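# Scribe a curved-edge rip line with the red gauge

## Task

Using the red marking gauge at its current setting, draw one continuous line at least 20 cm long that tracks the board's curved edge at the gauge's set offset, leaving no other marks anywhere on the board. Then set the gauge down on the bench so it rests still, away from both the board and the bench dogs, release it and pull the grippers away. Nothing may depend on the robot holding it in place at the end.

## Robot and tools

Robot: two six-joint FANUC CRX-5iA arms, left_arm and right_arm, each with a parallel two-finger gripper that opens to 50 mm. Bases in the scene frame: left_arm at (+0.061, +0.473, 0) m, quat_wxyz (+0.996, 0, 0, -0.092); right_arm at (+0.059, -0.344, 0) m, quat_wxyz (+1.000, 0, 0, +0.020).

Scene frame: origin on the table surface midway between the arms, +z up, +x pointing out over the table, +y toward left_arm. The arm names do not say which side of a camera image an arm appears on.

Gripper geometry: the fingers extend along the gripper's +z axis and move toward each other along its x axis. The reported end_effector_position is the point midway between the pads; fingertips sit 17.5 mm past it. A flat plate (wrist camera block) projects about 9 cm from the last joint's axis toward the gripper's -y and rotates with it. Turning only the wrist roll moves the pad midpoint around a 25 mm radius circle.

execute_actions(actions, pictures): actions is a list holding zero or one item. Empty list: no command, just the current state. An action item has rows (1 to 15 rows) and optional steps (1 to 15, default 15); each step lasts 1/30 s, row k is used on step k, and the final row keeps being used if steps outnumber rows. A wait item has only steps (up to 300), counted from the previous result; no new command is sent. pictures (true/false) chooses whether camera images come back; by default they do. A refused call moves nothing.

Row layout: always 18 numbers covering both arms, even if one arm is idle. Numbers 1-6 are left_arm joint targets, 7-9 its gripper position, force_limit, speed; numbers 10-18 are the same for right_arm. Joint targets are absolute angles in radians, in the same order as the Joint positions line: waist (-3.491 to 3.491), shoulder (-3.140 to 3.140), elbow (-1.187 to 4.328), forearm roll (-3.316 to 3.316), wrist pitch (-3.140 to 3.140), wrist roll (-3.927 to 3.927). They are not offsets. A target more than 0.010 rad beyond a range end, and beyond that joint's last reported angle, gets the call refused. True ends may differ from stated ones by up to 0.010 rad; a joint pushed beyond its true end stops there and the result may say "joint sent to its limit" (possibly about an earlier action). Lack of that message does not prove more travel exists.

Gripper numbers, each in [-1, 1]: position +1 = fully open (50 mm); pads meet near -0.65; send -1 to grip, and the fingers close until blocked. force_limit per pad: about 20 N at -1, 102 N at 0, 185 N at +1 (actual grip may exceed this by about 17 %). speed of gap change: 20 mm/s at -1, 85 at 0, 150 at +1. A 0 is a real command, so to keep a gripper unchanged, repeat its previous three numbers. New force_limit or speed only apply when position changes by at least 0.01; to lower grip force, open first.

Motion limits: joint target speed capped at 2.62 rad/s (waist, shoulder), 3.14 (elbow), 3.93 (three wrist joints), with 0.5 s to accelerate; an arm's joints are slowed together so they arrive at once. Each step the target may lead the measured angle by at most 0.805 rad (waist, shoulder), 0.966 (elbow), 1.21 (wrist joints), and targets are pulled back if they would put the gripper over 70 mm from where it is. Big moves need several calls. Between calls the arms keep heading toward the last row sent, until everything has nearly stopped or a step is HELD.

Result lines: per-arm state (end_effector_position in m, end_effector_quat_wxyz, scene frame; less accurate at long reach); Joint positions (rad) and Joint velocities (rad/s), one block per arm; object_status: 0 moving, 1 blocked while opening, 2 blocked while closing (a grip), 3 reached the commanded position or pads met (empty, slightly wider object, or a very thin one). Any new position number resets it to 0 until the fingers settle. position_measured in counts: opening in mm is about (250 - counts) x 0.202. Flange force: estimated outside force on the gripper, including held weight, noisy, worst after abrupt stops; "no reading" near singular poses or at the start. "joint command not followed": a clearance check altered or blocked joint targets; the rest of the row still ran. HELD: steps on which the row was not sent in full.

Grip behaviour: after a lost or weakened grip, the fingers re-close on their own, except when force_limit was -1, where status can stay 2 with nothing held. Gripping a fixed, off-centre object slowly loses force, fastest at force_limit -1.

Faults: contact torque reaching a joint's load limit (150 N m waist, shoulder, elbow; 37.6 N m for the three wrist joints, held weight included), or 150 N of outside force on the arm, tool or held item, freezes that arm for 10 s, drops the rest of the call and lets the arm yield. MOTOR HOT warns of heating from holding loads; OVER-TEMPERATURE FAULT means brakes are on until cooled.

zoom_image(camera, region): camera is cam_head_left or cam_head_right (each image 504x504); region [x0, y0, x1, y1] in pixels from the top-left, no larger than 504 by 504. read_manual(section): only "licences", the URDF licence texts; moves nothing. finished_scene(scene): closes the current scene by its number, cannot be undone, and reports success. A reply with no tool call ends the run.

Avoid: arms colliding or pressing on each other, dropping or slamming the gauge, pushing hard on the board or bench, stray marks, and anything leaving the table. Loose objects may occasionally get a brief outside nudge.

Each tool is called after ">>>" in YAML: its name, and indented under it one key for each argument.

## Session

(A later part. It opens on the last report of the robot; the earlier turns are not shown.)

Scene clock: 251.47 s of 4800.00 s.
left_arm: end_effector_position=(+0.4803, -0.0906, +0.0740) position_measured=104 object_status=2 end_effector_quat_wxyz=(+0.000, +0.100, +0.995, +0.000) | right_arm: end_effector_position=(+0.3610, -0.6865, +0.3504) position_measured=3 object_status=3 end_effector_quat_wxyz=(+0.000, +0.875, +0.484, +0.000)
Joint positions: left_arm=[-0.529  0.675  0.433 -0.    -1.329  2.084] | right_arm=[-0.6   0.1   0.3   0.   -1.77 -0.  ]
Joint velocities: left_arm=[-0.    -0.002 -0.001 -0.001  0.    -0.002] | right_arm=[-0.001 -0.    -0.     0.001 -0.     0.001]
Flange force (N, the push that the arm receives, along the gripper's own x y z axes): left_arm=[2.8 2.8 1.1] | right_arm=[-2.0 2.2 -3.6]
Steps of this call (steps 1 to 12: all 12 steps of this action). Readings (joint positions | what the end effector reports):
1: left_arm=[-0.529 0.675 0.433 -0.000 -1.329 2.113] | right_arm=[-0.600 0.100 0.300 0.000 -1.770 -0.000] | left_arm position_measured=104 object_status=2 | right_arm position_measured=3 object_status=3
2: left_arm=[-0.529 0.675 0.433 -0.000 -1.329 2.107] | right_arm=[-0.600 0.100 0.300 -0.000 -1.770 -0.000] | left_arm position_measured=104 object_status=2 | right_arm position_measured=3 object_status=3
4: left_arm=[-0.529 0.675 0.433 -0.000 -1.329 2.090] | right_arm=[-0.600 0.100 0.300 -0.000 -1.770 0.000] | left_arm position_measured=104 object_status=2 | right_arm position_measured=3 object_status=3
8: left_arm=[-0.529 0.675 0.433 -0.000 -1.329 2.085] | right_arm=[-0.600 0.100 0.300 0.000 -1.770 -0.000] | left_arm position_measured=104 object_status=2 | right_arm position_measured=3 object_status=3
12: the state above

No contact. Go +8.5, +10.

>>> execute_actions:
  actions:
    - {"rows":[[-0.5275,0.6785,0.4386,0,-1.3308,2.1423,-1,0,-0.3,-0.6,0.1,0.3,0,-1.77,0,1,0,0]],"steps":12}
  pictures: false

>>> execute_actions:
  actions:
    - {"rows":[[-0.526,0.681,0.4425,0,-1.3323,2.1408,-1,0,-0.3,-0.6,0.1,0.3,0,-1.77,0,1,0,0]],"steps":12}
  pictures: false

>>> execute_actions:
  actions:
    - {"rows":[[-0.526,0.681,0.4425,0,-1.3323,2.1108,-1,0,-0.3,-0.6,0.1,0.3,0,-1.77,0,1,0,0]],"steps":12}
  pictures: false

Scene clock: 261.37 s of 4800.00 s.
left_arm: end_effector_position=(+0.4838, -0.0909, +0.0740) position_measured=104 object_status=2 end_effector_quat_wxyz=(+0.000, +0.070, +0.998, -0.000) | right_arm: end_effector_position=(+0.3610, -0.6865, +0.3504) position_measured=3 object_status=3 end_effector_quat_wxyz=(+0.000, +0.875, +0.484, +0.000)
Joint positions: left_arm=[-0.528  0.678  0.439 -0.    -1.331  2.142] | right_arm=[-0.6   0.1   0.3   0.   -1.77 -0.  ]
Joint velocities: left_arm=[-0.001  0.003  0.001  0.    -0.     0.002] | right_arm=[ 0.     0.     0.     0.001 -0.     0.   ]
Flange force (N, the push that the arm receives, along the gripper's own x y z axes): left_arm=[5.2 2.7 2.9] | right_arm=[-3.3 3.7 -4.4]
Steps of this call (steps 1 to 15: the robot went on to your last target; steps 16 to 90: nothing new was sent; then 6.50 s passed at rest; steps 91 to 102: all 12 steps of this action). Readings (joint positions | what the end effector reports):
91: left_arm=[-0.529 0.675 0.433 -0.000 -1.329 2.085] | right_arm=[-0.600 0.100 0.300 0.000 -1.770 -0.000] | left_arm position_measured=104 object_status=2 | right_arm position_measured=3 object_status=3
92: left_arm=[-0.529 0.676 0.434 -0.000 -1.329 2.092] | right_arm=[-0.600 0.100 0.300 0.000 -1.770 -0.000] | left_arm position_measured=104 object_status=2 | right_arm position_measured=3 object_status=3
94: left_arm=[-0.528 0.677 0.437 -0.000 -1.330 2.122] | right_arm=[-0.600 0.100 0.300 0.000 -1.770 -0.000] | left_arm position_measured=104 object_status=2 | right_arm position_measured=3 object_status=3
98: left_arm=[-0.528 0.678 0.439 -0.000 -1.331 2.141] | right_arm=[-0.600 0.100 0.300 0.000 -1.770 -0.000] | left_arm position_measured=104 object_status=2 | right_arm position_measured=3 object_status=3
102: the state above

Scene clock: 261.77 s of 4800.00 s.
left_arm: end_effector_position=(+0.4853, -0.0908, +0.0740) position_measured=104 object_status=2 end_effector_quat_wxyz=(+0.000, +0.070, +0.998, +0.000) | right_arm: end_effector_position=(+0.3610, -0.6865, +0.3504) position_measured=3 object_status=3 end_effector_quat_wxyz=(+0.000, +0.875, +0.484, +0.000)
Joint positions: left_arm=[-0.526  0.681  0.442 -0.    -1.332  2.141] | right_arm=[-0.6   0.1   0.3   0.   -1.77 -0.  ]
Joint velocities: left_arm=[-0.     0.001 -0.    -0.    -0.     0.001] | right_arm=[-0. -0.  0.  0. -0. -0.]
Flange force (N, the push that the arm receives, along the gripper's own x y z axes): left_arm=[5.5 4.0 2.1] | right_arm=[-2.0 2.1 -3.0]
Steps of this call (steps 1 to 12: all 12 steps of this action). Readings (joint positions | what the end effector reports):
1: left_arm=[-0.527 0.679 0.439 -0.000 -1.331 2.142] | right_arm=[-0.600 0.100 0.300 0.000 -1.770 -0.000] | left_arm position_measured=104 object_status=2 | right_arm position_measured=3 object_status=3
2: left_arm=[-0.527 0.680 0.440 -0.000 -1.331 2.142] | right_arm=[-0.600 0.100 0.300 0.000 -1.770 -0.000] | left_arm position_measured=104 object_status=2 | right_arm position_measured=3 object_status=3
4: left_arm=[-0.526 0.681 0.442 -0.000 -1.332 2.141] | right_arm=[-0.600 0.100 0.300 0.000 -1.770 -0.000] | left_arm position_measured=104 object_status=2 | right_arm position_measured=3 object_status=3
8: left_arm=[-0.526 0.681 0.442 -0.000 -1.332 2.141] | right_arm=[-0.600 0.100 0.300 0.000 -1.770 -0.000] | left_arm position_measured=104 object_status=2 | right_arm position_measured=3 object_status=3
12: the state above

Scene clock: 262.17 s of 4800.00 s.
left_arm: end_effector_position=(+0.4845, -0.0907, +0.0740) position_measured=104 object_status=2 end_effector_quat_wxyz=(+0.000, +0.085, +0.996, +0.000) | right_arm: end_effector_position=(+0.3610, -0.6865, +0.3504) position_measured=3 object_status=3 end_effector_quat_wxyz=(+0.000, +0.875, +0.484, +0.000)
Joint positions: left_arm=[-0.526  0.681  0.443 -0.    -1.332  2.111] | right_arm=[-0.6   0.1   0.3   0.   -1.77 -0.  ]
Joint velocities: left_arm=[ 0.    -0.002  0.001 -0.001 -0.     0.001] | right_arm=[ 0.     0.001 -0.     0.001 -0.     0.   ]
Flange force (N, the push that the arm receives, along the gripper's own x y z axes): left_arm=[5.3 4.2 2.2] | right_arm=[-2.8 5.2 -5.8]
Steps of this call (steps 1 to 12: all 12 steps of this action). Readings (joint positions | what the end effector reports):
1: left_arm=[-0.526 0.681 0.442 -0.000 -1.332 2.140] | right_arm=[-0.600 0.100 0.300 -0.000 -1.770 -0.000] | left_arm position_measured=104 object_status=2 | right_arm position_measured=3 object_status=3
2: left_arm=[-0.526 0.681 0.442 -0.000 -1.332 2.133] | right_arm=[-0.600 0.100 0.300 0.000 -1.770 -0.000] | left_arm position_measured=104 object_status=2 | right_arm position_measured=3 object_status=3
4: left_arm=[-0.526 0.681 0.442 -0.000 -1.332 2.117] | right_arm=[-0.600 0.100 0.300 0.000 -1.770 -0.000] | left_arm position_measured=104 object_status=2 | right_arm position_measured=3 object_status=3
8: left_arm=[-0.526 0.681 0.442 -0.000 -1.332 2.111] | right_arm=[-0.600 0.100 0.300 0.000 -1.770 -0.000] | left_arm position_measured=104 object_status=2 | right_arm position_measured=3 object_status=3
12: the state above

>>> execute_actions:
  actions:
    - {"rows":[[-0.524,0.6842,0.4476,0,-1.3343,2.1588,-1,0,-0.3,-0.6,0.1,0.3,0,-1.77,0,1,0,0]],"steps":12}
  pictures: false

>>> execute_actions:
  actions:
    - {"rows":[[-0.5226,0.6866,0.4515,0,-1.3357,2.1574,-1,0,-0.3,-0.6,0.1,0.3,0,-1.77,0,1,0,0]],"steps":12}
  pictures: false

>>> execute_actions:
  actions:
    - {"rows":[[-0.5226,0.6866,0.4515,0,-1.3357,2.1274,-1,0,-0.3,-0.6,0.1,0.3,0,-1.77,0,1,0,0]],"steps":12}
  pictures: false

>>> execute_actions:
  actions:
    - {"rows":[[-0.5226,0.6866,0.4515,0,-1.3357,2.0974,-1,0,-0.3,-0.6,0.1,0.3,0,-1.77,0,1,0,0]],"steps":12}
  pictures: false

Scene clock: 273.50 s of 4800.00 s.
left_arm: end_effector_position=(+0.4877, -0.0908, +0.0739) position_measured=104 object_status=2 end_effector_quat_wxyz=(-0.000, +0.060, +0.998, +0.000) | right_arm: end_effector_position=(+0.3610, -0.6865, +0.3504) position_measured=3 object_status=3 end_effector_quat_wxyz=(+0.000, +0.875, +0.484, +0.000)
Joint positions: left_arm=[-0.524  0.684  0.448  0.    -1.334  2.159] | right_arm=[-0.6   0.1   0.3   0.   -1.77 -0.  ]
Joint velocities: left_arm=[ 0.     0.002  0.    -0.001 -0.     0.003] | right_arm=[ 0.     0.     0.    -0.    -0.     0.001]
Flange force (N, the push that the arm receives, along the gripper's own x y z axes): left_arm=[3.8 3.5 2.6] | right_arm=[-2.0 1.5 -3.0]
Steps of this call (steps 1 to 15: the robot went on to your last target; steps 16 to 90: nothing new was sent; then 7.93 s passed at rest; steps 91 to 102: all 12 steps of this action). Readings (joint positions | what the end effector reports):
91: left_arm=[-0.526 0.681 0.443 0.000 -1.332 2.111] | right_arm=[-0.600 0.100 0.300 0.000 -1.770 -0.000] | left_arm position_measured=104 object_status=2 | right_arm position_measured=3 object_status=3
92: left_arm=[-0.526 0.682 0.443 0.000 -1.333 2.118] | right_arm=[-0.600 0.100 0.300 -0.000 -1.770 -0.000] | left_arm position_measured=104 object_status=2 | right_arm position_measured=3 object_status=3
94: left_arm=[-0.525 0.683 0.446 0.000 -1.334 2.145] | right_arm=[-0.600 0.100 0.300 -0.000 -1.770 -0.000] | left_arm position_measured=104 object_status=2 | right_arm position_measured=3 object_status=3
98: left_arm=[-0.524 0.684 0.448 0.000 -1.334 2.158] | right_arm=[-0.600 0.100 0.300 -0.000 -1.770 -0.000] | left_arm position_measured=104 object_status=2 | right_arm position_measured=3 object_status=3
102: the state above

Scene clock: 273.90 s of 4800.00 s.
left_arm: end_effector_position=(+0.4892, -0.0908, +0.0739) position_measured=104 object_status=2 end_effector_quat_wxyz=(-0.000, +0.060, +0.998, -0.000) | right_arm: end_effector_position=(+0.3610, -0.6865, +0.3504) position_measured=3 object_status=3 end_effector_quat_wxyz=(+0.000, +0.875, +0.484, +0.000)
Joint positions: left_arm=[-0.523  0.687  0.451  0.    -1.336  2.157] | right_arm=[-0.6   0.1   0.3   0.   -1.77 -0.  ]
Joint velocities: left_arm=[ 0.001 -0.001 -0.001  0.     0.     0.001] | right_arm=[-0.     0.     0.001  0.     0.     0.   ]
Flange force (N, the push that the arm receives, along the gripper's own x y z axes): left_arm=[1.9 0.7 1.3] | right_arm=[-3.1 3.2 -3.9]
Steps of this call (steps 1 to 12: all 12 steps of this action). Readings (joint positions | what the end effector reports):
1: left_arm=[-0.524 0.684 0.448 0.000 -1.334 2.159] | right_arm=[-0.600 0.100 0.300 0.000 -1.770 -0.000] | left_arm position_measured=104 object_status=2 | right_arm position_measured=3 object_status=3
2: left_arm=[-0.523 0.685 0.449 0.000 -1.335 2.159] | right_arm=[-0.600 0.100 0.300 0.000 -1.770 -0.000] | left_arm position_measured=104 object_status=2 | right_arm position_measured=3 object_status=3
4: left_arm=[-0.523 0.686 0.451 0.000 -1.335 2.158] | right_arm=[-0.600 0.100 0.300 -0.000 -1.770 -0.000] | left_arm position_measured=104 object_status=2 | right_arm position_measured=3 object_status=3
8: left_arm=[-0.523 0.687 0.451 0.000 -1.336 2.157] | right_arm=[-0.600 0.100 0.300 0.000 -1.770 -0.000] | left_arm position_measured=104 object_status=2 | right_arm position_measured=3 object_status=3
12: the state above

Scene clock: 274.30 s of 4800.00 s.
left_arm: end_effector_position=(+0.4885, -0.0907, +0.0739) position_measured=104 object_status=2 end_effector_quat_wxyz=(-0.000, +0.075, +0.997, -0.000) | right_arm: end_effector_position=(+0.3610, -0.6865, +0.3504) position_measured=3 object_status=3 end_effector_quat_wxyz=(+0.000, +0.875, +0.484, +0.000)
Joint positions: left_arm=[-0.523  0.687  0.452  0.    -1.336  2.127] | right_arm=[-0.6   0.1   0.3   0.   -1.77 -0.  ]
Joint velocities: left_arm=[ 0.    -0.     0.    -0.001  0.     0.001] | right_arm=[-0.    -0.    -0.001 -0.     0.    -0.001]
Flange force (N, the push that the arm receives, along the gripper's own x y z axes): left_arm=[5.9 4.1 2.4] | right_arm=[-2.2 2.6 -3.8]
Steps of this call (steps 1 to 12: all 12 steps of this action). Readings (joint positions | what the end effector reports):
1: left_arm=[-0.523 0.687 0.451 0.000 -1.336 2.157] | right_arm=[-0.600 0.100 0.300 0.000 -1.770 -0.000] | left_arm position_measured=104 object_status=2 | right_arm position_measured=3 object_status=3
2: left_arm=[-0.523 0.687 0.451 0.000 -1.336 2.150] | right_arm=[-0.600 0.100 0.300 0.000 -1.770 -0.000] | left_arm position_measured=104 object_status=2 | right_arm position_measured=3 object_status=3
4: left_arm=[-0.523 0.687 0.451 0.000 -1.336 2.134] | right_arm=[-0.600 0.100 0.300 0.000 -1.770 -0.000] | left_arm position_measured=104 object_status=2 | right_arm position_measured=3 object_status=3
8: left_arm=[-0.523 0.687 0.451 0.000 -1.336 2.128] | right_arm=[-0.600 0.100 0.300 0.000 -1.770 -0.000] | left_arm position_measured=104 object_status=2 | right_arm position_measured=3 object_status=3
12: the state above

Scene clock: 274.70 s of 4800.00 s.
left_arm: end_effector_position=(+0.4877, -0.0906, +0.0739) position_measured=104 object_status=2 end_effector_quat_wxyz=(-0.000, +0.090, +0.996, -0.000) | right_arm: end_effector_position=(+0.3610, -0.6865, +0.3504) position_measured=3 object_status=3 end_effector_quat_wxyz=(+0.000, +0.875, +0.484, +0.000)
Joint positions: left_arm=[-0.523  0.687  0.452  0.    -1.336  2.097] | right_arm=[-0.6   0.1   0.3  -0.   -1.77 -0.  ]
Joint velocities: left_arm=[ 0.003 -0.001 -0.    -0.     0.    -0.002] | right_arm=[-0.001  0.     0.    -0.    -0.002 -0.002]
Flange force (N, the push that the arm receives, along the gripper's own x y z axes): left_arm=[2.5 1.6 2.0] | right_arm=[-2.1 2.7 -3.8]
Steps of this call (steps 1 to 12: all 12 steps of this action). Readings (joint positions | what the end effector reports):
1: left_arm=[-0.523 0.687 0.452 0.000 -1.336 2.127] | right_arm=[-0.600 0.100 0.300 0.000 -1.770 -0.000] | left_arm position_measured=104 object_status=2 | right_arm position_measured=3 object_status=3
2: left_arm=[-0.523 0.687 0.452 0.000 -1.336 2.120] | right_arm=[-0.600 0.100 0.300 0.000 -1.770 -0.000] | left_arm position_measured=104 object_status=2 | right_arm position_measured=3 object_status=3
4: left_arm=[-0.523 0.687 0.452 0.000 -1.336 2.104] | right_arm=[-0.600 0.100 0.300 0.000 -1.770 -0.000] | left_arm position_measured=104 object_status=2 | right_arm position_measured=3 object_status=3
8: left_arm=[-0.523 0.687 0.452 0.000 -1.336 2.098] | right_arm=[-0.600 0.100 0.300 0.000 -1.770 -0.000] | left_arm position_measured=104 object_status=2 | right_arm position_measured=3 object_status=3
12: the state above

>>> execute_actions:
  actions:
    - {"rows":[[-0.5211,0.689,0.4554,0,-1.3372,2.1659,-1,0,-0.3,-0.6,0.1,0.3,0,-1.77,0,1,0,0]],"steps":12}
  pictures: false

>>> execute_actions:
  actions:
    - {"rows":[[-0.5196,0.6914,0.4593,0,-1.3387,2.1644,-1,0,-0.3,-0.6,0.1,0.3,0,-1.77,0,1,0,0]],"steps":12}

>>> zoom_image:
  camera: "cam_head_left"
  region: [245,165,325,235]

Scene clock: 290.03 s of 4800.00 s.
left_arm: end_effector_position=(+0.4908, -0.0908, +0.0739) position_measured=104 object_status=2 end_effector_quat_wxyz=(-0.000, +0.055, +0.998, +0.000) | right_arm: end_effector_position=(+0.3610, -0.6865, +0.3504) position_measured=3 object_status=3 end_effector_quat_wxyz=(+0.000, +0.875, +0.484, +0.000)
Joint positions: left_arm=[-0.521  0.689  0.455  0.    -1.337  2.166] | right_arm=[-0.6   0.1   0.3  -0.   -1.77 -0.  ]
Joint velocities: left_arm=[ 0.001 -0.001 -0.    -0.001  0.003  0.004] | right_arm=[ 0.     0.     0.001  0.    -0.    -0.001]
Flange force (N, the push that the arm receives, along the gripper's own x y z axes): left_arm=[36.7 1.5 -4.9] | right_arm=[-3.0 2.8 -3.0]
Steps of this call (steps 1 to 15: the robot went on to your last target; steps 16 to 90: nothing new was sent; then 11.93 s passed at rest; steps 91 to 102: all 12 steps of this action). Readings (joint positions | what the end effector reports):
91: left_arm=[-0.523 0.687 0.452 0.000 -1.336 2.098] | right_arm=[-0.600 0.100 0.300 0.000 -1.770 -0.000] | left_arm position_measured=104 object_status=2 | right_arm position_measured=3 object_status=3
92: left_arm=[-0.522 0.687 0.452 0.000 -1.336 2.105] | right_arm=[-0.600 0.100 0.300 0.000 -1.770 0.000] | left_arm position_measured=104 object_status=2 | right_arm position_measured=3 object_status=3
94: left_arm=[-0.522 0.688 0.454 0.000 -1.337 2.139] | right_arm=[-0.600 0.100 0.300 -0.000 -1.770 -0.000] | left_arm position_measured=104 object_status=2 | right_arm position_measured=3 object_status=3
98: left_arm=[-0.521 0.689 0.455 0.000 -1.338 2.165] | right_arm=[-0.600 0.100 0.300 0.000 -1.770 -0.000] | left_arm position_measured=104 object_status=2 | right_arm position_measured=3 object_status=3
102: the state above

Scene clock: 290.43 s of 4800.00 s.
left_arm: end_effector_position=(+0.4924, -0.0908, +0.0740) position_measured=104 object_status=2 end_effector_quat_wxyz=(-0.000, +0.055, +0.998, -0.000) | right_arm: end_effector_position=(+0.3610, -0.6865, +0.3504) position_measured=3 object_status=3 end_effector_quat_wxyz=(+0.000, +0.875, +0.484, +0.000)
Joint positions: left_arm=[-0.52   0.691  0.459  0.    -1.339  2.164] | right_arm=[-0.6   0.1   0.3   0.   -1.77 -0.  ]
Joint velocities: left_arm=[ 0.003 -0.     0.002  0.    -0.    -0.   ] | right_arm=[-0.    -0.    -0.    -0.001  0.002  0.001]
Flange force (N, the push that the arm receives, along the gripper's own x y z axes): left_arm=[66.0 8.7 -25.0] | right_arm=[-2.8 1.5 -2.1]
Steps of this call (steps 1 to 12: all 12 steps of this action). Readings (joint positions | what the end effector reports):
1: left_arm=[-0.521 0.689 0.456 0.000 -1.337 2.166] | right_arm=[-0.600 0.100 0.300 -0.000 -1.770 -0.000] | left_arm position_measured=104 object_status=2 | right_arm position_measured=3 object_status=3
2: left_arm=[-0.521 0.690 0.457 0.000 -1.338 2.166] | right_arm=[-0.600 0.100 0.300 0.000 -1.770 -0.000] | left_arm position_measured=104 object_status=2 | right_arm position_measured=3 object_status=3
4: left_arm=[-0.520 0.691 0.459 0.000 -1.339 2.165] | right_arm=[-0.600 0.100 0.300 -0.000 -1.770 -0.000] | left_arm position_measured=104 object_status=2 | right_arm position_measured=3 object_status=3
8: left_arm=[-0.520 0.691 0.459 0.000 -1.339 2.164] | right_arm=[-0.600 0.100 0.300 0.000 -1.770 0.000] | left_arm position_measured=104 object_status=2 | right_arm position_measured=3 object_status=3
12: the state above

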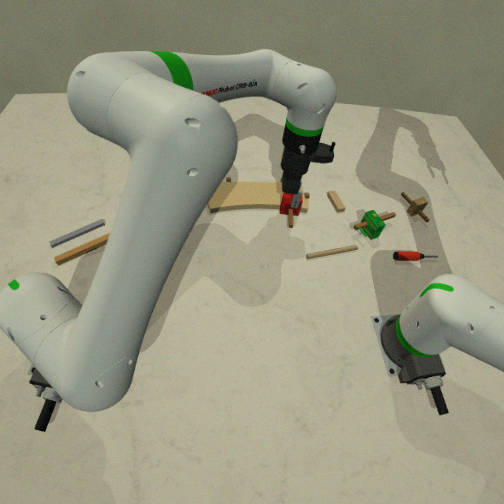

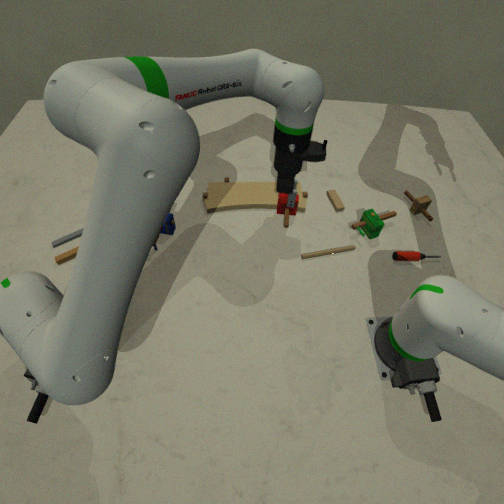

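Region (245, 165, 325, 235) of cam_head_left's 504x504 image, scaled by 6.300, with more detail than that image has; it fills the top 441 rows of this view, and the rest is white.

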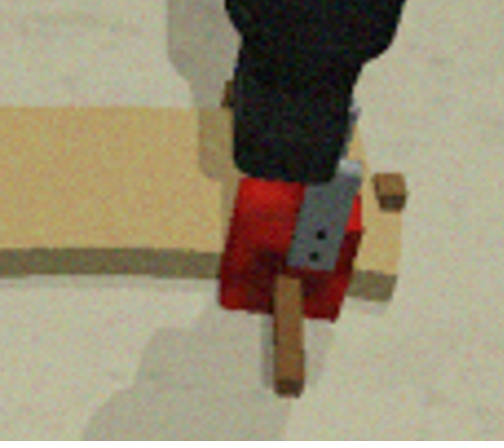

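>>> execute_actions:
  actions:
    - {"rows":[[-0.5216,0.6882,0.4541,0,-1.3367,2.1564,-1,0,-0.3,-0.6,0.1,0.3,0,-1.77,0,1,0,0]],"steps":12}
  pictures: false

>>> execute_actions:
  actions:
    - {"rows":[[-0.5216,0.6882,0.4541,0,-1.3367,2.1264,-1,0,-0.3,-0.6,0.1,0.3,0,-1.77,0,1,0,0]],"steps":12}
  pictures: false

>>> execute_actions:
  actions:
    - {"rows":[[-0.5216,0.6882,0.4541,0,-1.3367,2.0964,-1,0,-0.3,-0.6,0.1,0.3,0,-1.77,0,1,0,0]],"steps":12}
  pictures: false

>>> execute_actions:
  actions:
    - {"rows":[[-0.5216,0.6882,0.4541,0,-1.3367,2.0564,-1,0,-0.3,-0.6,0.1,0.3,0,-1.77,0,1,0,0]],"steps":12}
  pictures: false

Scene clock: 302.77 s of 4800.00 s.
left_arm: end_effector_position=(+0.4904, -0.0907, +0.0738) position_measured=104 object_status=2 end_effector_quat_wxyz=(+0.000, +0.060, +0.998, +0.000) | right_arm: end_effector_position=(+0.3610, -0.6865, +0.3504) position_measured=3 object_status=3 end_effector_quat_wxyz=(+0.000, +0.875, +0.484, +0.000)
Joint positions: left_arm=[-0.521  0.688  0.454 -0.    -1.336  2.156] | right_arm=[-0.6   0.1   0.3   0.   -1.77 -0.  ]
Joint velocities: left_arm=[-0.001  0.001 -0.001 -0.    -0.003 -0.001] | right_arm=[ 0.     0.    -0.    -0.    -0.     0.001]
Flange force (N, the push that the arm receives, along the gripper's own x y z axes): left_arm=[22.3 0.6 -3.8] | right_arm=[-2.4 3.8 -4.1]
Steps of this call (steps 1 to 15: the robot went on to your last target; steps 16 to 90: nothing new was sent; then 8.93 s passed at rest; steps 91 to 102: all 12 steps of this action). Readings (joint positions | what the end effector reports):
91: left_arm=[-0.520 0.691 0.459 -0.000 -1.339 2.164] | right_arm=[-0.600 0.100 0.300 0.000 -1.770 0.000] | left_arm position_measured=104 object_status=2 | right_arm position_measured=3 object_status=3
92: left_arm=[-0.520 0.691 0.458 -0.000 -1.338 2.161] | right_arm=[-0.600 0.100 0.300 0.000 -1.770 -0.000] | left_arm position_measured=104 object_status=2 | right_arm position_measured=3 object_status=3
94: left_arm=[-0.521 0.689 0.455 -0.000 -1.336 2.158] | right_arm=[-0.600 0.100 0.300 -0.000 -1.770 -0.000] | left_arm position_measured=104 object_status=2 | right_arm position_measured=3 object_status=3
98: left_arm=[-0.521 0.689 0.454 -0.000 -1.336 2.157] | right_arm=[-0.600 0.100 0.300 0.000 -1.770 -0.000] | left_arm position_measured=104 object_status=2 | right_arm position_measured=3 object_status=3
102: the state above

Scene clock: 303.17 s of 4800.00 s.
left_arm: end_effector_position=(+0.4895, -0.0906, +0.0739) position_measured=104 object_status=2 end_effector_quat_wxyz=(-0.000, +0.075, +0.997, +0.000) | right_arm: end_effector_position=(+0.3610, -0.6865, +0.3504) position_measured=3 object_status=3 end_effector_quat_wxyz=(+0.000, +0.875, +0.484, +0.000)
Joint positions: left_arm=[-0.522  0.688  0.454 -0.    -1.337  2.126] | right_arm=[-0.6   0.1   0.3  -0.   -1.77 -0.  ]
Joint velocities: left_arm=[-0.001 -0.     0.001  0.     0.    -0.   ] | right_arm=[-0.    -0.     0.     0.     0.     0.001]
Flange force (N, the push that the arm receives, along the gripper's own x y z axes): left_arm=[12.5 4.6 4.2] | right_arm=[-2.5 1.1 -2.2]
Steps of this call (steps 1 to 12: all 12 steps of this action). Readings (joint positions | what the end effector reports):
1: left_arm=[-0.522 0.688 0.454 -0.000 -1.337 2.156] | right_arm=[-0.600 0.100 0.300 0.000 -1.770 -0.000] | left_arm position_measured=104 object_status=2 | right_arm position_measured=3 object_status=3
2: left_arm=[-0.522 0.688 0.454 -0.000 -1.337 2.149] | right_arm=[-0.600 0.100 0.300 0.000 -1.770 -0.000] | left_arm position_measured=104 object_status=2 | right_arm position_measured=3 object_status=3
4: left_arm=[-0.522 0.688 0.454 -0.000 -1.337 2.133] | right_arm=[-0.600 0.100 0.300 -0.000 -1.770 -0.000] | left_arm position_measured=104 object_status=2 | right_arm position_measured=3 object_status=3
8: left_arm=[-0.522 0.688 0.454 -0.000 -1.337 2.127] | right_arm=[-0.600 0.100 0.300 0.000 -1.770 -0.000] | left_arm position_measured=104 object_status=2 | right_arm position_measured=3 object_status=3
12: the state above

Scene clock: 303.57 s of 4800.00 s.
left_arm: end_effector_position=(+0.4887, -0.0905, +0.0739) position_measured=104 object_status=2 end_effector_quat_wxyz=(-0.000, +0.090, +0.996, +0.000) | right_arm: end_effector_position=(+0.3610, -0.6865, +0.3504) position_measured=3 object_status=3 end_effector_quat_wxyz=(+0.000, +0.875, +0.484, +0.000)
Joint positions: left_arm=[-0.522  0.688  0.454  0.    -1.337  2.096] | right_arm=[-0.6   0.1   0.3  -0.   -1.77 -0.  ]
Joint velocities: left_arm=[-0.002  0.     0.    -0.001  0.    -0.002] | right_arm=[ 0.    -0.     0.    -0.     0.001  0.001]
Flange force (N, the push that the arm receives, along the gripper's own x y z axes): left_arm=[14.1 4.1 2.5] | right_arm=[-3.0 3.6 -4.4]
Steps of this call (steps 1 to 12: all 12 steps of this action). Readings (joint positions | what the end effector reports):
1: left_arm=[-0.522 0.688 0.454 -0.000 -1.337 2.126] | right_arm=[-0.600 0.100 0.300 0.000 -1.770 0.000] | left_arm position_measured=104 object_status=2 | right_arm position_measured=3 object_status=3
2: left_arm=[-0.522 0.688 0.454 -0.000 -1.337 2.119] | right_arm=[-0.600 0.100 0.300 0.000 -1.770 -0.000] | left_arm position_measured=104 object_status=2 | right_arm position_measured=3 object_status=3
4: left_arm=[-0.522 0.688 0.454 0.000 -1.337 2.103] | right_arm=[-0.600 0.100 0.300 -0.000 -1.770 -0.000] | left_arm position_measured=104 object_status=2 | right_arm position_measured=3 object_status=3
8: left_arm=[-0.522 0.688 0.454 0.000 -1.337 2.097] | right_arm=[-0.600 0.100 0.300 0.000 -1.770 -0.000] | left_arm position_measured=104 object_status=2 | right_arm position_measured=3 object_status=3
12: the state above

Scene clock: 303.97 s of 4800.00 s.
left_arm: end_effector_position=(+0.4877, -0.0903, +0.0739) position_measured=104 object_status=2 end_effector_quat_wxyz=(-0.000, +0.110, +0.994, +0.000) | right_arm: end_effector_position=(+0.3610, -0.6865, +0.3504) position_measured=3 object_status=3 end_effector_quat_wxyz=(+0.000, +0.875, +0.484, +0.000)
Joint positions: left_arm=[-0.522  0.688  0.454  0.    -1.337  2.056] | right_arm=[-0.6   0.1   0.3  -0.   -1.77 -0.  ]
Joint velocities: left_arm=[ 0.001  0.    -0.001  0.     0.     0.001] | right_arm=[-0.  0.  0.  0.  0. -0.]
Flange force (N, the push that the arm receives, along the gripper's own x y z axes): left_arm=[25.1 10.2 1.5] | right_arm=[-3.1 2.7 -3.9]
Steps of this call (steps 1 to 12: all 12 steps of this action). Readings (joint positions | what the end effector reports):
1: left_arm=[-0.522 0.688 0.454 0.000 -1.337 2.096] | right_arm=[-0.600 0.100 0.300 0.000 -1.770 -0.000] | left_arm position_measured=104 object_status=2 | right_arm position_measured=3 object_status=3
2: left_arm=[-0.522 0.688 0.454 0.000 -1.337 2.088] | right_arm=[-0.600 0.100 0.300 0.000 -1.770 -0.000] | left_arm position_measured=104 object_status=2 | right_arm position_measured=3 object_status=3
4: left_arm=[-0.522 0.688 0.454 0.000 -1.337 2.066] | right_arm=[-0.600 0.100 0.300 0.000 -1.770 -0.000] | left_arm position_measured=104 object_status=2 | right_arm position_measured=3 object_status=3
8: left_arm=[-0.522 0.688 0.454 0.000 -1.337 2.057] | right_arm=[-0.600 0.100 0.300 0.000 -1.770 -0.000] | left_arm position_measured=104 object_status=2 | right_arm position_measured=3 object_status=3
12: the state above

>>> execute_actions:
  actions:
    - {"rows":[[-0.5219,0.689,0.4506,0,-1.3324,2.1267,-1,0,-0.3,-0.6,0.1,0.3,0,-1.77,0,1,0,0]],"steps":12}
  pictures: false

>>> execute_actions:
  actions:
    - {"rows":[[-0.5219,0.69,0.4486,0,-1.3294,2.1267,-1,0,-0.3,-0.6,0.1,0.3,0,-1.77,0,1,0,0]],"steps":10}
  pictures: false

>>> execute_actions:
  actions:
    - {"rows":[[-0.5219,0.691,0.4466,0,-1.3264,2.1267,-1,0,-0.3,-0.6,0.1,0.3,0,-1.77,0,1,0,0]],"steps":10}
  pictures: false

Scene clock: 318.30 s of 4800.00 s.
left_arm: end_effector_position=(+0.4893, -0.0907, +0.0720) position_measured=104 object_status=2 end_effector_quat_wxyz=(+0.000, +0.075, +0.997, -0.000) | right_arm: end_effector_position=(+0.3610, -0.6865, +0.3504) position_measured=3 object_status=3 end_effector_quat_wxyz=(+0.000, +0.875, +0.484, +0.000)
Joint positions: left_arm=[-0.522  0.689  0.451  0.    -1.332  2.127] | right_arm=[-0.6   0.1   0.3  -0.   -1.77 -0.  ]
Joint velocities: left_arm=[ 0.001  0.002 -0.001  0.    -0.     0.001] | right_arm=[ 0.  0. -0. -0.  0. -0.]
Flange force (N, the push that the arm receives, along the gripper's own x y z axes): left_arm=[7.6 -0.8 -1.0] | right_arm=[-3.0 2.9 -3.5]
Steps of this call (steps 1 to 15: the robot went on to your last target; steps 16 to 90: nothing new was sent; then 10.93 s passed at rest; steps 91 to 102: all 12 steps of this action). Readings (joint positions | what the end effector reports):
91: left_arm=[-0.522 0.688 0.454 0.000 -1.337 2.057] | right_arm=[-0.600 0.100 0.300 0.000 -1.770 -0.000] | left_arm position_measured=104 object_status=2 | right_arm position_measured=3 object_status=3
92: left_arm=[-0.522 0.688 0.454 0.000 -1.336 2.064] | right_arm=[-0.600 0.100 0.300 -0.000 -1.770 -0.000] | left_arm position_measured=104 object_status=2 | right_arm position_measured=3 object_status=3
94: left_arm=[-0.522 0.688 0.452 0.000 -1.334 2.098] | right_arm=[-0.600 0.100 0.300 0.000 -1.770 -0.000] | left_arm position_measured=104 object_status=2 | right_arm position_measured=3 object_status=3
98: left_arm=[-0.522 0.689 0.451 0.000 -1.332 2.126] | right_arm=[-0.600 0.100 0.300 -0.000 -1.770 -0.000] | left_arm position_measured=104 object_status=2 | right_arm position_measured=3 object_status=3
102: the state above

Scene clock: 318.63 s of 4800.00 s.
left_arm: end_effector_position=(+0.4892, -0.0907, +0.0705) position_measured=104 object_status=2 end_effector_quat_wxyz=(+0.000, +0.075, +0.997, -0.000) | right_arm: end_effector_position=(+0.3610, -0.6865, +0.3504) position_measured=3 object_status=3 end_effector_quat_wxyz=(+0.000, +0.875, +0.484, +0.000)
Joint positions: left_arm=[-0.522  0.69   0.449  0.    -1.329  2.127] | right_arm=[-0.6   0.1   0.3   0.   -1.77 -0.  ]
Joint velocities: left_arm=[-0.    -0.001 -0.    -0.     0.     0.001] | right_arm=[-0.     0.001  0.     0.001  0.    -0.001]
Flange force (N, the push that the arm receives, along the gripper's own x y z axes): left_arm=[11.8 4.4 -6.7] | right_arm=[-2.5 2.3 -3.6]
Steps of this call (steps 1 to 10: all 10 steps of this action). Readings (joint positions | what the end effector reports):
1: left_arm=[-0.522 0.689 0.450 0.000 -1.332 2.127] | right_arm=[-0.600 0.100 0.300 0.000 -1.770 -0.000] | left_arm position_measured=104 object_status=2 | right_arm position_measured=3 object_status=3
2: left_arm=[-0.522 0.689 0.450 0.000 -1.331 2.127] | right_arm=[-0.600 0.100 0.300 0.000 -1.770 -0.000] | left_arm position_measured=104 object_status=2 | right_arm position_measured=3 object_status=3
4: left_arm=[-0.522 0.690 0.449 0.000 -1.330 2.127] | right_arm=[-0.600 0.100 0.300 -0.000 -1.770 -0.000] | left_arm position_measured=104 object_status=2 | right_arm position_measured=3 object_status=3
8: left_arm=[-0.522 0.690 0.449 0.000 -1.329 2.127] | right_arm=[-0.600 0.100 0.300 0.000 -1.770 0.000] | left_arm position_measured=104 object_status=2 | right_arm position_measured=3 object_status=3
10: the state above

Scene clock: 318.97 s of 4800.00 s.
left_arm: end_effector_position=(+0.4892, -0.0908, +0.0691) position_measured=104 object_status=2 end_effector_quat_wxyz=(+0.000, +0.075, +0.997, -0.000) | right_arm: end_effector_position=(+0.3610, -0.6865, +0.3504) position_measured=3 object_status=3 end_effector_quat_wxyz=(+0.000, +0.875, +0.484, +0.000)
Joint positions: left_arm=[-0.522  0.691  0.447  0.    -1.326  2.127] | right_arm=[-0.6   0.1   0.3   0.   -1.77 -0.  ]
Joint velocities: left_arm=[-0.001  0.    -0.001 -0.     0.001 -0.002] | right_arm=[ 0.     0.    -0.001  0.001  0.001  0.   ]
Flange force (N, the push that the arm receives, along the gripper's own x y z axes): left_arm=[23.8 3.4 -40.6] | right_arm=[-2.8 3.6 -4.2]
Steps of this call (steps 1 to 10: all 10 steps of this action). Readings (joint positions | what the end effector reports):
1: left_arm=[-0.522 0.690 0.448 0.000 -1.329 2.127] | right_arm=[-0.600 0.100 0.300 0.000 -1.770 0.000] | left_arm position_measured=104 object_status=2 | right_arm position_measured=3 object_status=3
2: left_arm=[-0.522 0.690 0.448 0.000 -1.328 2.127] | right_arm=[-0.600 0.100 0.300 -0.000 -1.770 -0.000] | left_arm position_measured=104 object_status=2 | right_arm position_measured=3 object_status=3
4: left_arm=[-0.522 0.690 0.447 0.000 -1.327 2.127] | right_arm=[-0.600 0.100 0.300 0.000 -1.770 -0.000] | left_arm position_measured=104 object_status=2 | right_arm position_measured=3 object_status=3
8: left_arm=[-0.522 0.691 0.447 0.000 -1.326 2.127] | right_arm=[-0.600 0.100 0.300 0.000 -1.770 -0.000] | left_arm position_measured=104 object_status=2 | right_arm position_measured=3 object_status=3
10: the state above

>>> execute_actions:
  actions:
    - {"rows":[[-0.5217,0.6906,0.4484,0,-1.3286,2.1265,-1,0,-0.3,-0.6,0.1,0.3,0,-1.77,0,1,0,0]],"steps":10}
  pictures: false

>>> execute_actions:
  actions:
    - {"rows":[[-0.509,0.6712,0.417,0,-1.3166,2.1331,-1,0,-0.3,-0.6,0.1,0.3,0,-1.77,0,1,0,0]],"steps":12}
  pictures: false

>>> execute_actions:
  actions:
    - {"rows":[[-0.4962,0.6519,0.386,0,-1.3049,2.1396,-1,0,-0.3,-0.6,0.1,0.3,0,-1.77,0,1,0,0]],"steps":12}

>>> zoom_image:
  camera: "cam_head_right"
  region: [245,165,325,235]

Scene clock: 344.40 s of 4800.00 s.
left_arm: end_effector_position=(+0.4893, -0.0906, +0.0696) position_measured=104 object_status=2 end_effector_quat_wxyz=(-0.000, +0.075, +0.997, +0.000) | right_arm: end_effector_position=(+0.3610, -0.6865, +0.3504) position_measured=3 object_status=3 end_effector_quat_wxyz=(+0.000, +0.875, +0.484, +0.000)
Joint positions: left_arm=[-0.522  0.691  0.448 -0.    -1.329  2.127] | right_arm=[-0.6   0.1   0.3   0.   -1.77  0.  ]
Joint velocities: left_arm=[ 0.    -0.     0.001 -0.    -0.    -0.001] | right_arm=[ 0.    -0.    -0.    -0.    -0.001 -0.001]
Flange force (N, the push that the arm receives, along the gripper's own x y z axes): left_arm=[21.3 1.5 -22.1] | right_arm=[-2.0 1.9 -3.3]
Steps of this call (steps 1 to 15: the robot went on to your last target; steps 16 to 90: nothing new was sent; then 22.10 s passed at rest; steps 91 to 100: all 10 steps of this action). Readings (joint positions | what the end effector reports):
91: left_arm=[-0.522 0.691 0.447 0.000 -1.326 2.127] | right_arm=[-0.600 0.100 0.300 0.000 -1.770 -0.000] | left_arm position_measured=104 object_status=2 | right_arm position_measured=3 object_status=3
92: left_arm=[-0.522 0.691 0.447 0.000 -1.327 2.127] | right_arm=[-0.600 0.100 0.300 -0.000 -1.770 -0.000] | left_arm position_measured=104 object_status=2 | right_arm position_measured=3 object_status=3
94: left_arm=[-0.522 0.691 0.448 -0.000 -1.328 2.127] | right_arm=[-0.600 0.100 0.300 0.000 -1.770 -0.000] | left_arm position_measured=104 object_status=2 | right_arm position_measured=3 object_status=3
98: left_arm=[-0.522 0.691 0.448 -0.000 -1.329 2.127] | right_arm=[-0.600 0.100 0.300 0.000 -1.770 -0.000] | left_arm position_measured=104 object_status=2 | right_arm position_measured=3 object_status=3
100: the state above

Scene clock: 344.80 s of 4800.00 s.
left_arm: end_effector_position=(+0.4909, -0.0805, +0.0699) position_measured=104 object_status=2 end_effector_quat_wxyz=(+0.000, +0.065, +0.998, +0.000) | right_arm: end_effector_position=(+0.3610, -0.6865, +0.3504) position_measured=3 object_status=3 end_effector_quat_wxyz=(+0.000, +0.875, +0.484, +0.000)
Joint positions: left_arm=[-0.509  0.671  0.417 -0.    -1.317  2.133] | right_arm=[-0.6   0.1   0.3   0.   -1.77 -0.  ]
Joint velocities: left_arm=[ 0.    -0.    -0.001 -0.001  0.    -0.   ] | right_arm=[-0.     0.     0.    -0.    -0.002  0.001]
Flange force (N, the push that the arm receives, along the gripper's own x y z axes): left_arm=[22.3 -8.6 -14.0] | right_arm=[-2.6 2.9 -4.0]
Steps of this call (steps 1 to 12: all 12 steps of this action). Readings (joint positions | what the end effector reports):
1: left_arm=[-0.521 0.691 0.448 -0.000 -1.329 2.127] | right_arm=[-0.600 0.100 0.300 0.000 -1.770 -0.000] | left_arm position_measured=104 object_status=2 | right_arm position_measured=3 object_status=3
2: left_arm=[-0.519 0.687 0.442 -0.000 -1.326 2.127] | right_arm=[-0.600 0.100 0.300 0.000 -1.770 0.000] | left_arm position_measured=104 object_status=2 | right_arm position_measured=3 object_status=3
4: left_arm=[-0.512 0.676 0.425 -0.000 -1.320 2.131] | right_arm=[-0.600 0.100 0.300 0.000 -1.770 -0.000] | left_arm position_measured=104 object_status=2 | right_arm position_measured=3 object_status=3
8: left_arm=[-0.509 0.672 0.417 -0.000 -1.317 2.133] | right_arm=[-0.600 0.100 0.300 0.000 -1.770 -0.000] | left_arm position_measured=104 object_status=2 | right_arm position_measured=3 object_status=3
12: the state above

Scene clock: 345.20 s of 4800.00 s.
left_arm: end_effector_position=(+0.4923, -0.0702, +0.0699) position_measured=104 object_status=2 end_effector_quat_wxyz=(+0.000, +0.056, +0.998, +0.000) | right_arm: end_effector_position=(+0.3610, -0.6865, +0.3504) position_measured=3 object_status=3 end_effector_quat_wxyz=(+0.000, +0.875, +0.484, +0.000)
Joint positions: left_arm=[-0.496  0.652  0.386 -0.    -1.305  2.14 ] | right_arm=[-0.6   0.1   0.3   0.   -1.77  0.  ]
Joint velocities: left_arm=[-0.001 -0.001  0.     0.001  0.     0.001] | right_arm=[-0.    -0.     0.     0.001 -0.001 -0.001]
Flange force (N, the push that the arm receives, along the gripper's own x y z axes): left_arm=[25.9 -9.0 -15.7] | right_arm=[-2.8 2.9 -4.1]
Steps of this call (steps 1 to 12: all 12 steps of this action). Readings (joint positions | what the end effector reports):
1: left_arm=[-0.509 0.671 0.416 -0.000 -1.316 2.133] | right_arm=[-0.600 0.100 0.300 0.000 -1.770 -0.000] | left_arm position_measured=104 object_status=2 | right_arm position_measured=3 object_status=3
2: left_arm=[-0.507 0.667 0.411 -0.000 -1.314 2.134] | right_arm=[-0.600 0.100 0.300 0.000 -1.770 -0.000] | left_arm position_measured=104 object_status=2 | right_arm position_measured=3 object_status=3
4: left_arm=[-0.499 0.657 0.393 -0.000 -1.308 2.138] | right_arm=[-0.600 0.100 0.300 0.000 -1.770 -0.000] | left_arm position_measured=104 object_status=2 | right_arm position_measured=3 object_status=3
8: left_arm=[-0.496 0.652 0.386 -0.000 -1.305 2.140] | right_arm=[-0.600 0.100 0.300 0.000 -1.770 -0.000] | left_arm position_measured=104 object_status=2 | right_arm position_measured=3 object_status=3
12: the state above

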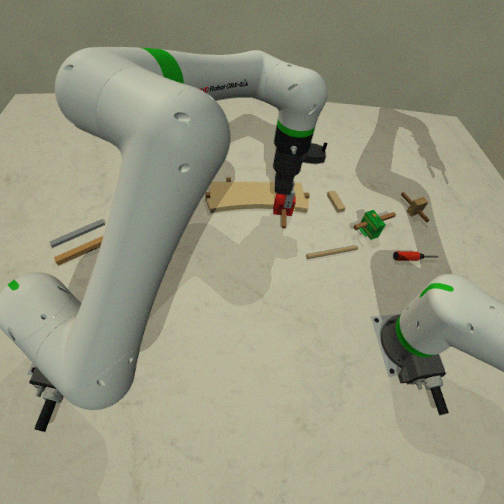

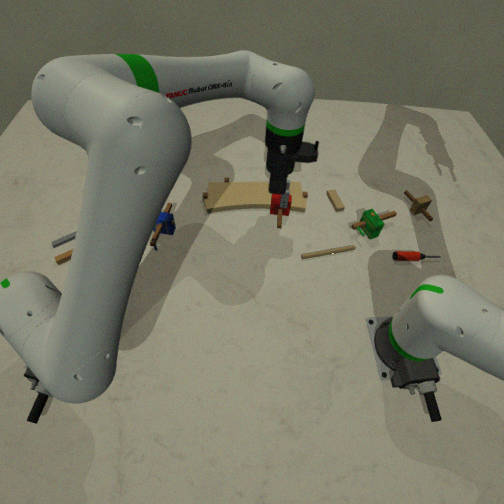

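Region (245, 165, 325, 235) of cam_head_right's 504x504 image, scaled by 6.300, with more detail than that image has; it fills the top 441 rows of this view, and the rest is white.

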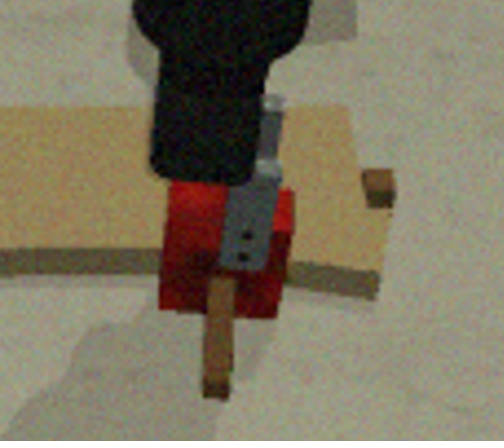

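Continue with 0.5 mm less side push.

>>> execute_actions:
  actions:
    - {"rows":[[-0.471,0.6129,0.3243,0,-1.2822,2.1525,-1,0,-0.3,-0.6,0.1,0.3,0,-1.77,0,1,0,0]],"steps":12}
  pictures: false

>>> execute_actions:
  actions:
    - {"rows":[[-0.4449,0.575,0.2653,0,-1.2611,2.1644,-1,0,-0.3,-0.6,0.1,0.3,0,-1.77,0,1,0,0]],"steps":12}

>>> zoom_image:
  camera: "cam_head_right"
  region: [245,165,325,235]

Scene clock: 352.70 s of 4800.00 s.
left_arm: end_effector_position=(+0.4938, -0.0497, +0.0700) position_measured=104 object_status=2 end_effector_quat_wxyz=(-0.000, +0.037, +0.999, -0.000) | right_arm: end_effector_position=(+0.3610, -0.6865, +0.3504) position_measured=3 object_status=3 end_effector_quat_wxyz=(+0.000, +0.875, +0.484, +0.000)
Joint positions: left_arm=[-0.471  0.613  0.324  0.    -1.282  2.152] | right_arm=[-0.6   0.1   0.3   0.   -1.77 -0.  ]
Joint velocities: left_arm=[ 0.001 -0.    -0.002 -0.     0.     0.003] | right_arm=[-0.    -0.    -0.001  0.     0.001  0.   ]
Flange force (N, the push that the arm receives, along the gripper's own x y z axes): left_arm=[16.3 -6.6 -10.4] | right_arm=[-2.6 1.4 -2.8]
Steps of this call (steps 1 to 15: the robot went on to your last target; steps 16 to 90: nothing new was sent; then 4.10 s passed at rest; steps 91 to 102: all 12 steps of this action). Readings (joint positions | what the end effector reports):
91: left_arm=[-0.496 0.651 0.385 0.000 -1.305 2.140] | right_arm=[-0.600 0.100 0.300 0.000 -1.770 -0.000] | left_arm position_measured=104 object_status=2 | right_arm position_measured=3 object_status=3
92: left_arm=[-0.494 0.648 0.380 0.000 -1.302 2.141] | right_arm=[-0.600 0.100 0.300 0.000 -1.770 -0.000] | left_arm position_measured=104 object_status=2 | right_arm position_measured=3 object_status=3
94: left_arm=[-0.482 0.630 0.351 0.000 -1.292 2.147] | right_arm=[-0.600 0.100 0.300 0.000 -1.770 -0.000] | left_arm position_measured=104 object_status=2 | right_arm position_measured=3 object_status=3
98: left_arm=[-0.471 0.613 0.325 0.000 -1.282 2.152] | right_arm=[-0.600 0.100 0.300 0.000 -1.770 -0.000] | left_arm position_measured=104 object_status=2 | right_arm position_measured=3 object_status=3
102: the state above

Scene clock: 353.10 s of 4800.00 s.
left_arm: end_effector_position=(+0.4950, -0.0291, +0.0700) position_measured=104 object_status=2 end_effector_quat_wxyz=(-0.000, +0.018, +1.000, -0.000) | right_arm: end_effector_position=(+0.3610, -0.6865, +0.3504) position_measured=3 object_status=3 end_effector_quat_wxyz=(+0.000, +0.875, +0.484, +0.000)
Joint positions: left_arm=[-0.445  0.575  0.265  0.    -1.261  2.164] | right_arm=[-0.6   0.1   0.3   0.   -1.77 -0.  ]
Joint velocities: left_arm=[ 0.003 -0.001 -0.001 -0.001  0.     0.   ] | right_arm=[ 0.    -0.    -0.    -0.     0.001 -0.   ]
Flange force (N, the push that the arm receives, along the gripper's own x y z axes): left_arm=[16.4 -6.8 -8.8] | right_arm=[-2.4 3.5 -4.4]
Steps of this call (steps 1 to 12: all 12 steps of this action). Readings (joint positions | what the end effector reports):
1: left_arm=[-0.471 0.612 0.324 0.000 -1.282 2.153] | right_arm=[-0.600 0.100 0.300 0.000 -1.770 -0.000] | left_arm position_measured=104 object_status=2 | right_arm position_measured=3 object_status=3
2: left_arm=[-0.468 0.609 0.318 0.000 -1.280 2.154] | right_arm=[-0.600 0.100 0.300 0.000 -1.770 -0.000] | left_arm position_measured=104 object_status=2 | right_arm position_measured=3 object_status=3
4: left_arm=[-0.456 0.591 0.290 0.000 -1.270 2.159] | right_arm=[-0.600 0.100 0.300 0.000 -1.770 -0.000] | left_arm position_measured=104 object_status=2 | right_arm position_measured=3 object_status=3
8: left_arm=[-0.445 0.575 0.266 0.000 -1.261 2.164] | right_arm=[-0.600 0.100 0.300 0.000 -1.770 -0.000] | left_arm position_measured=104 object_status=2 | right_arm position_measured=3 object_status=3
12: the state above

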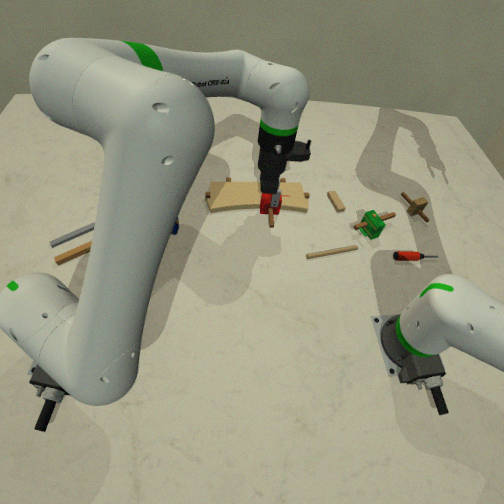

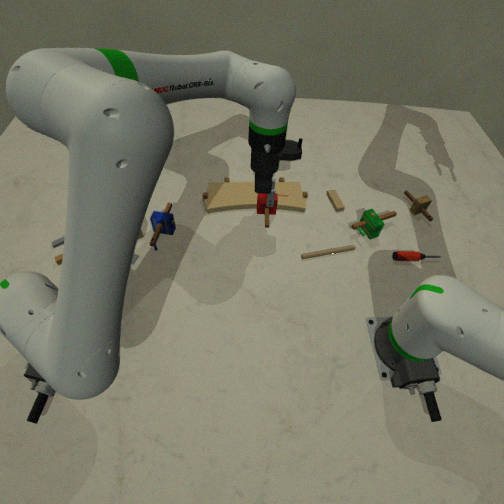

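Region (245, 165, 325, 235) of cam_head_right's 504x504 image, scaled by 6.300, with more detail than that image has; it fills the top 441 rows of this view, and the rest is white.

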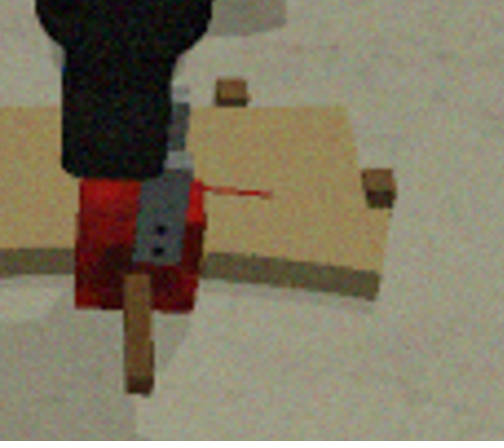

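>>> execute_actions:
  actions:
    - {"rows":[[-0.4184,0.5376,0.2074,0,-1.2406,2.1756,-1,0,-0.3,-0.6,0.1,0.3,0,-1.77,0,1,0,0]],"steps":12}
  pictures: false

>>> execute_actions:
  actions:
    - {"rows":[[-0.3914,0.5001,0.151,0,-1.2217,2.1862,-1,0,-0.3,-0.6,0.1,0.3,0,-1.77,0,1,0,0]],"steps":12}
  pictures: false

>>> execute_actions:
  actions:
    - {"rows":[[-0.3638,0.4626,0.0955,0,-1.2037,2.1962,-1,0,-0.3,-0.6,0.1,0.3,0,-1.77,0,1,0,0]],"steps":12}
  pictures: false

Scene clock: 365.93 s of 4800.00 s.
left_arm: end_effector_position=(+0.4955, -0.0085, +0.0698) position_measured=104 object_status=2 end_effector_quat_wxyz=(+0.000, -0.001, +1.000, -0.000) | right_arm: end_effector_position=(+0.3610, -0.6865, +0.3504) position_measured=3 object_status=3 end_effector_quat_wxyz=(+0.000, +0.875, +0.484, +0.000)
Joint positions: left_arm=[-0.418  0.538  0.208 -0.    -1.241  2.176] | right_arm=[-0.6   0.1   0.3   0.   -1.77 -0.  ]
Joint velocities: left_arm=[ 0.002  0.001 -0.002  0.001  0.    -0.   ] | right_arm=[-0.    -0.    -0.001 -0.     0.001  0.001]
Flange force (N, the push that the arm receives, along the gripper's own x y z axes): left_arm=[14.2 -14.6 -13.6] | right_arm=[-3.4 2.5 -3.0]
Steps of this call (steps 1 to 15: the robot went on to your last target; steps 16 to 90: nothing new was sent; then 9.43 s passed at rest; steps 91 to 102: all 12 steps of this action). Readings (joint positions | what the end effector reports):
91: left_arm=[-0.445 0.575 0.265 -0.000 -1.261 2.165] | right_arm=[-0.600 0.100 0.300 0.000 -1.770 -0.000] | left_arm position_measured=104 object_status=2 | right_arm position_measured=3 object_status=3
92: left_arm=[-0.442 0.571 0.259 -0.000 -1.259 2.166] | right_arm=[-0.600 0.100 0.300 0.000 -1.770 -0.000] | left_arm position_measured=104 object_status=2 | right_arm position_measured=3 object_status=3
94: left_arm=[-0.429 0.553 0.231 -0.000 -1.249 2.171] | right_arm=[-0.600 0.100 0.300 0.000 -1.770 -0.000] | left_arm position_measured=104 object_status=2 | right_arm position_measured=3 object_status=3
98: left_arm=[-0.419 0.538 0.208 -0.000 -1.241 2.175] | right_arm=[-0.600 0.100 0.300 0.000 -1.770 -0.000] | left_arm position_measured=104 object_status=2 | right_arm position_measured=3 object_status=3
102: the state above

Scene clock: 366.33 s of 4800.00 s.
left_arm: end_effector_position=(+0.4951, +0.0122, +0.0697) position_measured=104 object_status=2 end_effector_quat_wxyz=(+0.000, -0.020, +1.000, -0.000) | right_arm: end_effector_position=(+0.3610, -0.6865, +0.3504) position_measured=3 object_status=3 end_effector_quat_wxyz=(+0.000, +0.875, +0.484, +0.000)
Joint positions: left_arm=[-0.391  0.5    0.151 -0.    -1.222  2.186] | right_arm=[-0.6   0.1   0.3   0.   -1.77 -0.  ]
Joint velocities: left_arm=[ 0.002  0.    -0.001  0.     0.     0.   ] | right_arm=[-0.001 -0.     0.001  0.001 -0.001 -0.   ]
Flange force (N, the push that the arm receives, along the gripper's own x y z axes): left_arm=[21.8 -6.6 -12.1] | right_arm=[-2.2 1.2 -2.6]
Steps of this call (steps 1 to 12: all 12 steps of this action). Readings (joint positions | what the end effector reports):
1: left_arm=[-0.418 0.537 0.207 0.000 -1.240 2.176] | right_arm=[-0.600 0.100 0.300 0.000 -1.770 -0.000] | left_arm position_measured=104 object_status=2 | right_arm position_measured=3 object_status=3
2: left_arm=[-0.415 0.533 0.201 -0.000 -1.238 2.177] | right_arm=[-0.600 0.100 0.300 0.000 -1.770 -0.000] | left_arm position_measured=104 object_status=2 | right_arm position_measured=3 object_status=3
4: left_arm=[-0.402 0.515 0.174 -0.000 -1.229 2.182] | right_arm=[-0.600 0.100 0.300 0.000 -1.770 -0.000] | left_arm position_measured=104 object_status=2 | right_arm position_measured=3 object_status=3
8: left_arm=[-0.392 0.501 0.152 -0.000 -1.222 2.186] | right_arm=[-0.600 0.100 0.300 -0.000 -1.770 -0.000] | left_arm position_measured=104 object_status=2 | right_arm position_measured=3 object_status=3
12: the state above

Scene clock: 366.73 s of 4800.00 s.
left_arm: end_effector_position=(+0.4940, +0.0328, +0.0696) position_measured=104 object_status=2 end_effector_quat_wxyz=(+0.000, -0.039, +0.999, -0.000) | right_arm: end_effector_position=(+0.3610, -0.6865, +0.3504) position_measured=3 object_status=3 end_effector_quat_wxyz=(+0.000, +0.875, +0.484, +0.000)
Joint positions: left_arm=[-0.364  0.463  0.096 -0.    -1.204  2.196] | right_arm=[-0.6   0.1   0.3   0.   -1.77 -0.  ]
Joint velocities: left_arm=[ 0.001  0.001 -0.002  0.     0.     0.001] | right_arm=[-0.    -0.     0.    -0.     0.001  0.001]
Flange force (N, the push that the arm receives, along the gripper's own x y z axes): left_arm=[23.0 -7.0 -14.1] | right_arm=[-2.2 1.7 -3.0]
Steps of this call (steps 1 to 12: all 12 steps of this action). Readings (joint positions | what the end effector reports):
1: left_arm=[-0.391 0.500 0.150 -0.000 -1.221 2.186] | right_arm=[-0.600 0.100 0.300 0.000 -1.770 -0.000] | left_arm position_measured=104 object_status=2 | right_arm position_measured=3 object_status=3
2: left_arm=[-0.388 0.496 0.145 -0.000 -1.219 2.187] | right_arm=[-0.600 0.100 0.300 0.000 -1.770 -0.000] | left_arm position_measured=104 object_status=2 | right_arm position_measured=3 object_status=3
4: left_arm=[-0.375 0.478 0.117 0.000 -1.211 2.192] | right_arm=[-0.600 0.100 0.300 0.000 -1.770 -0.000] | left_arm position_measured=104 object_status=2 | right_arm position_measured=3 object_status=3
8: left_arm=[-0.364 0.463 0.096 -0.000 -1.204 2.196] | right_arm=[-0.600 0.100 0.300 0.000 -1.770 -0.000] | left_arm position_measured=104 object_status=2 | right_arm position_measured=3 object_status=3
12: the state above


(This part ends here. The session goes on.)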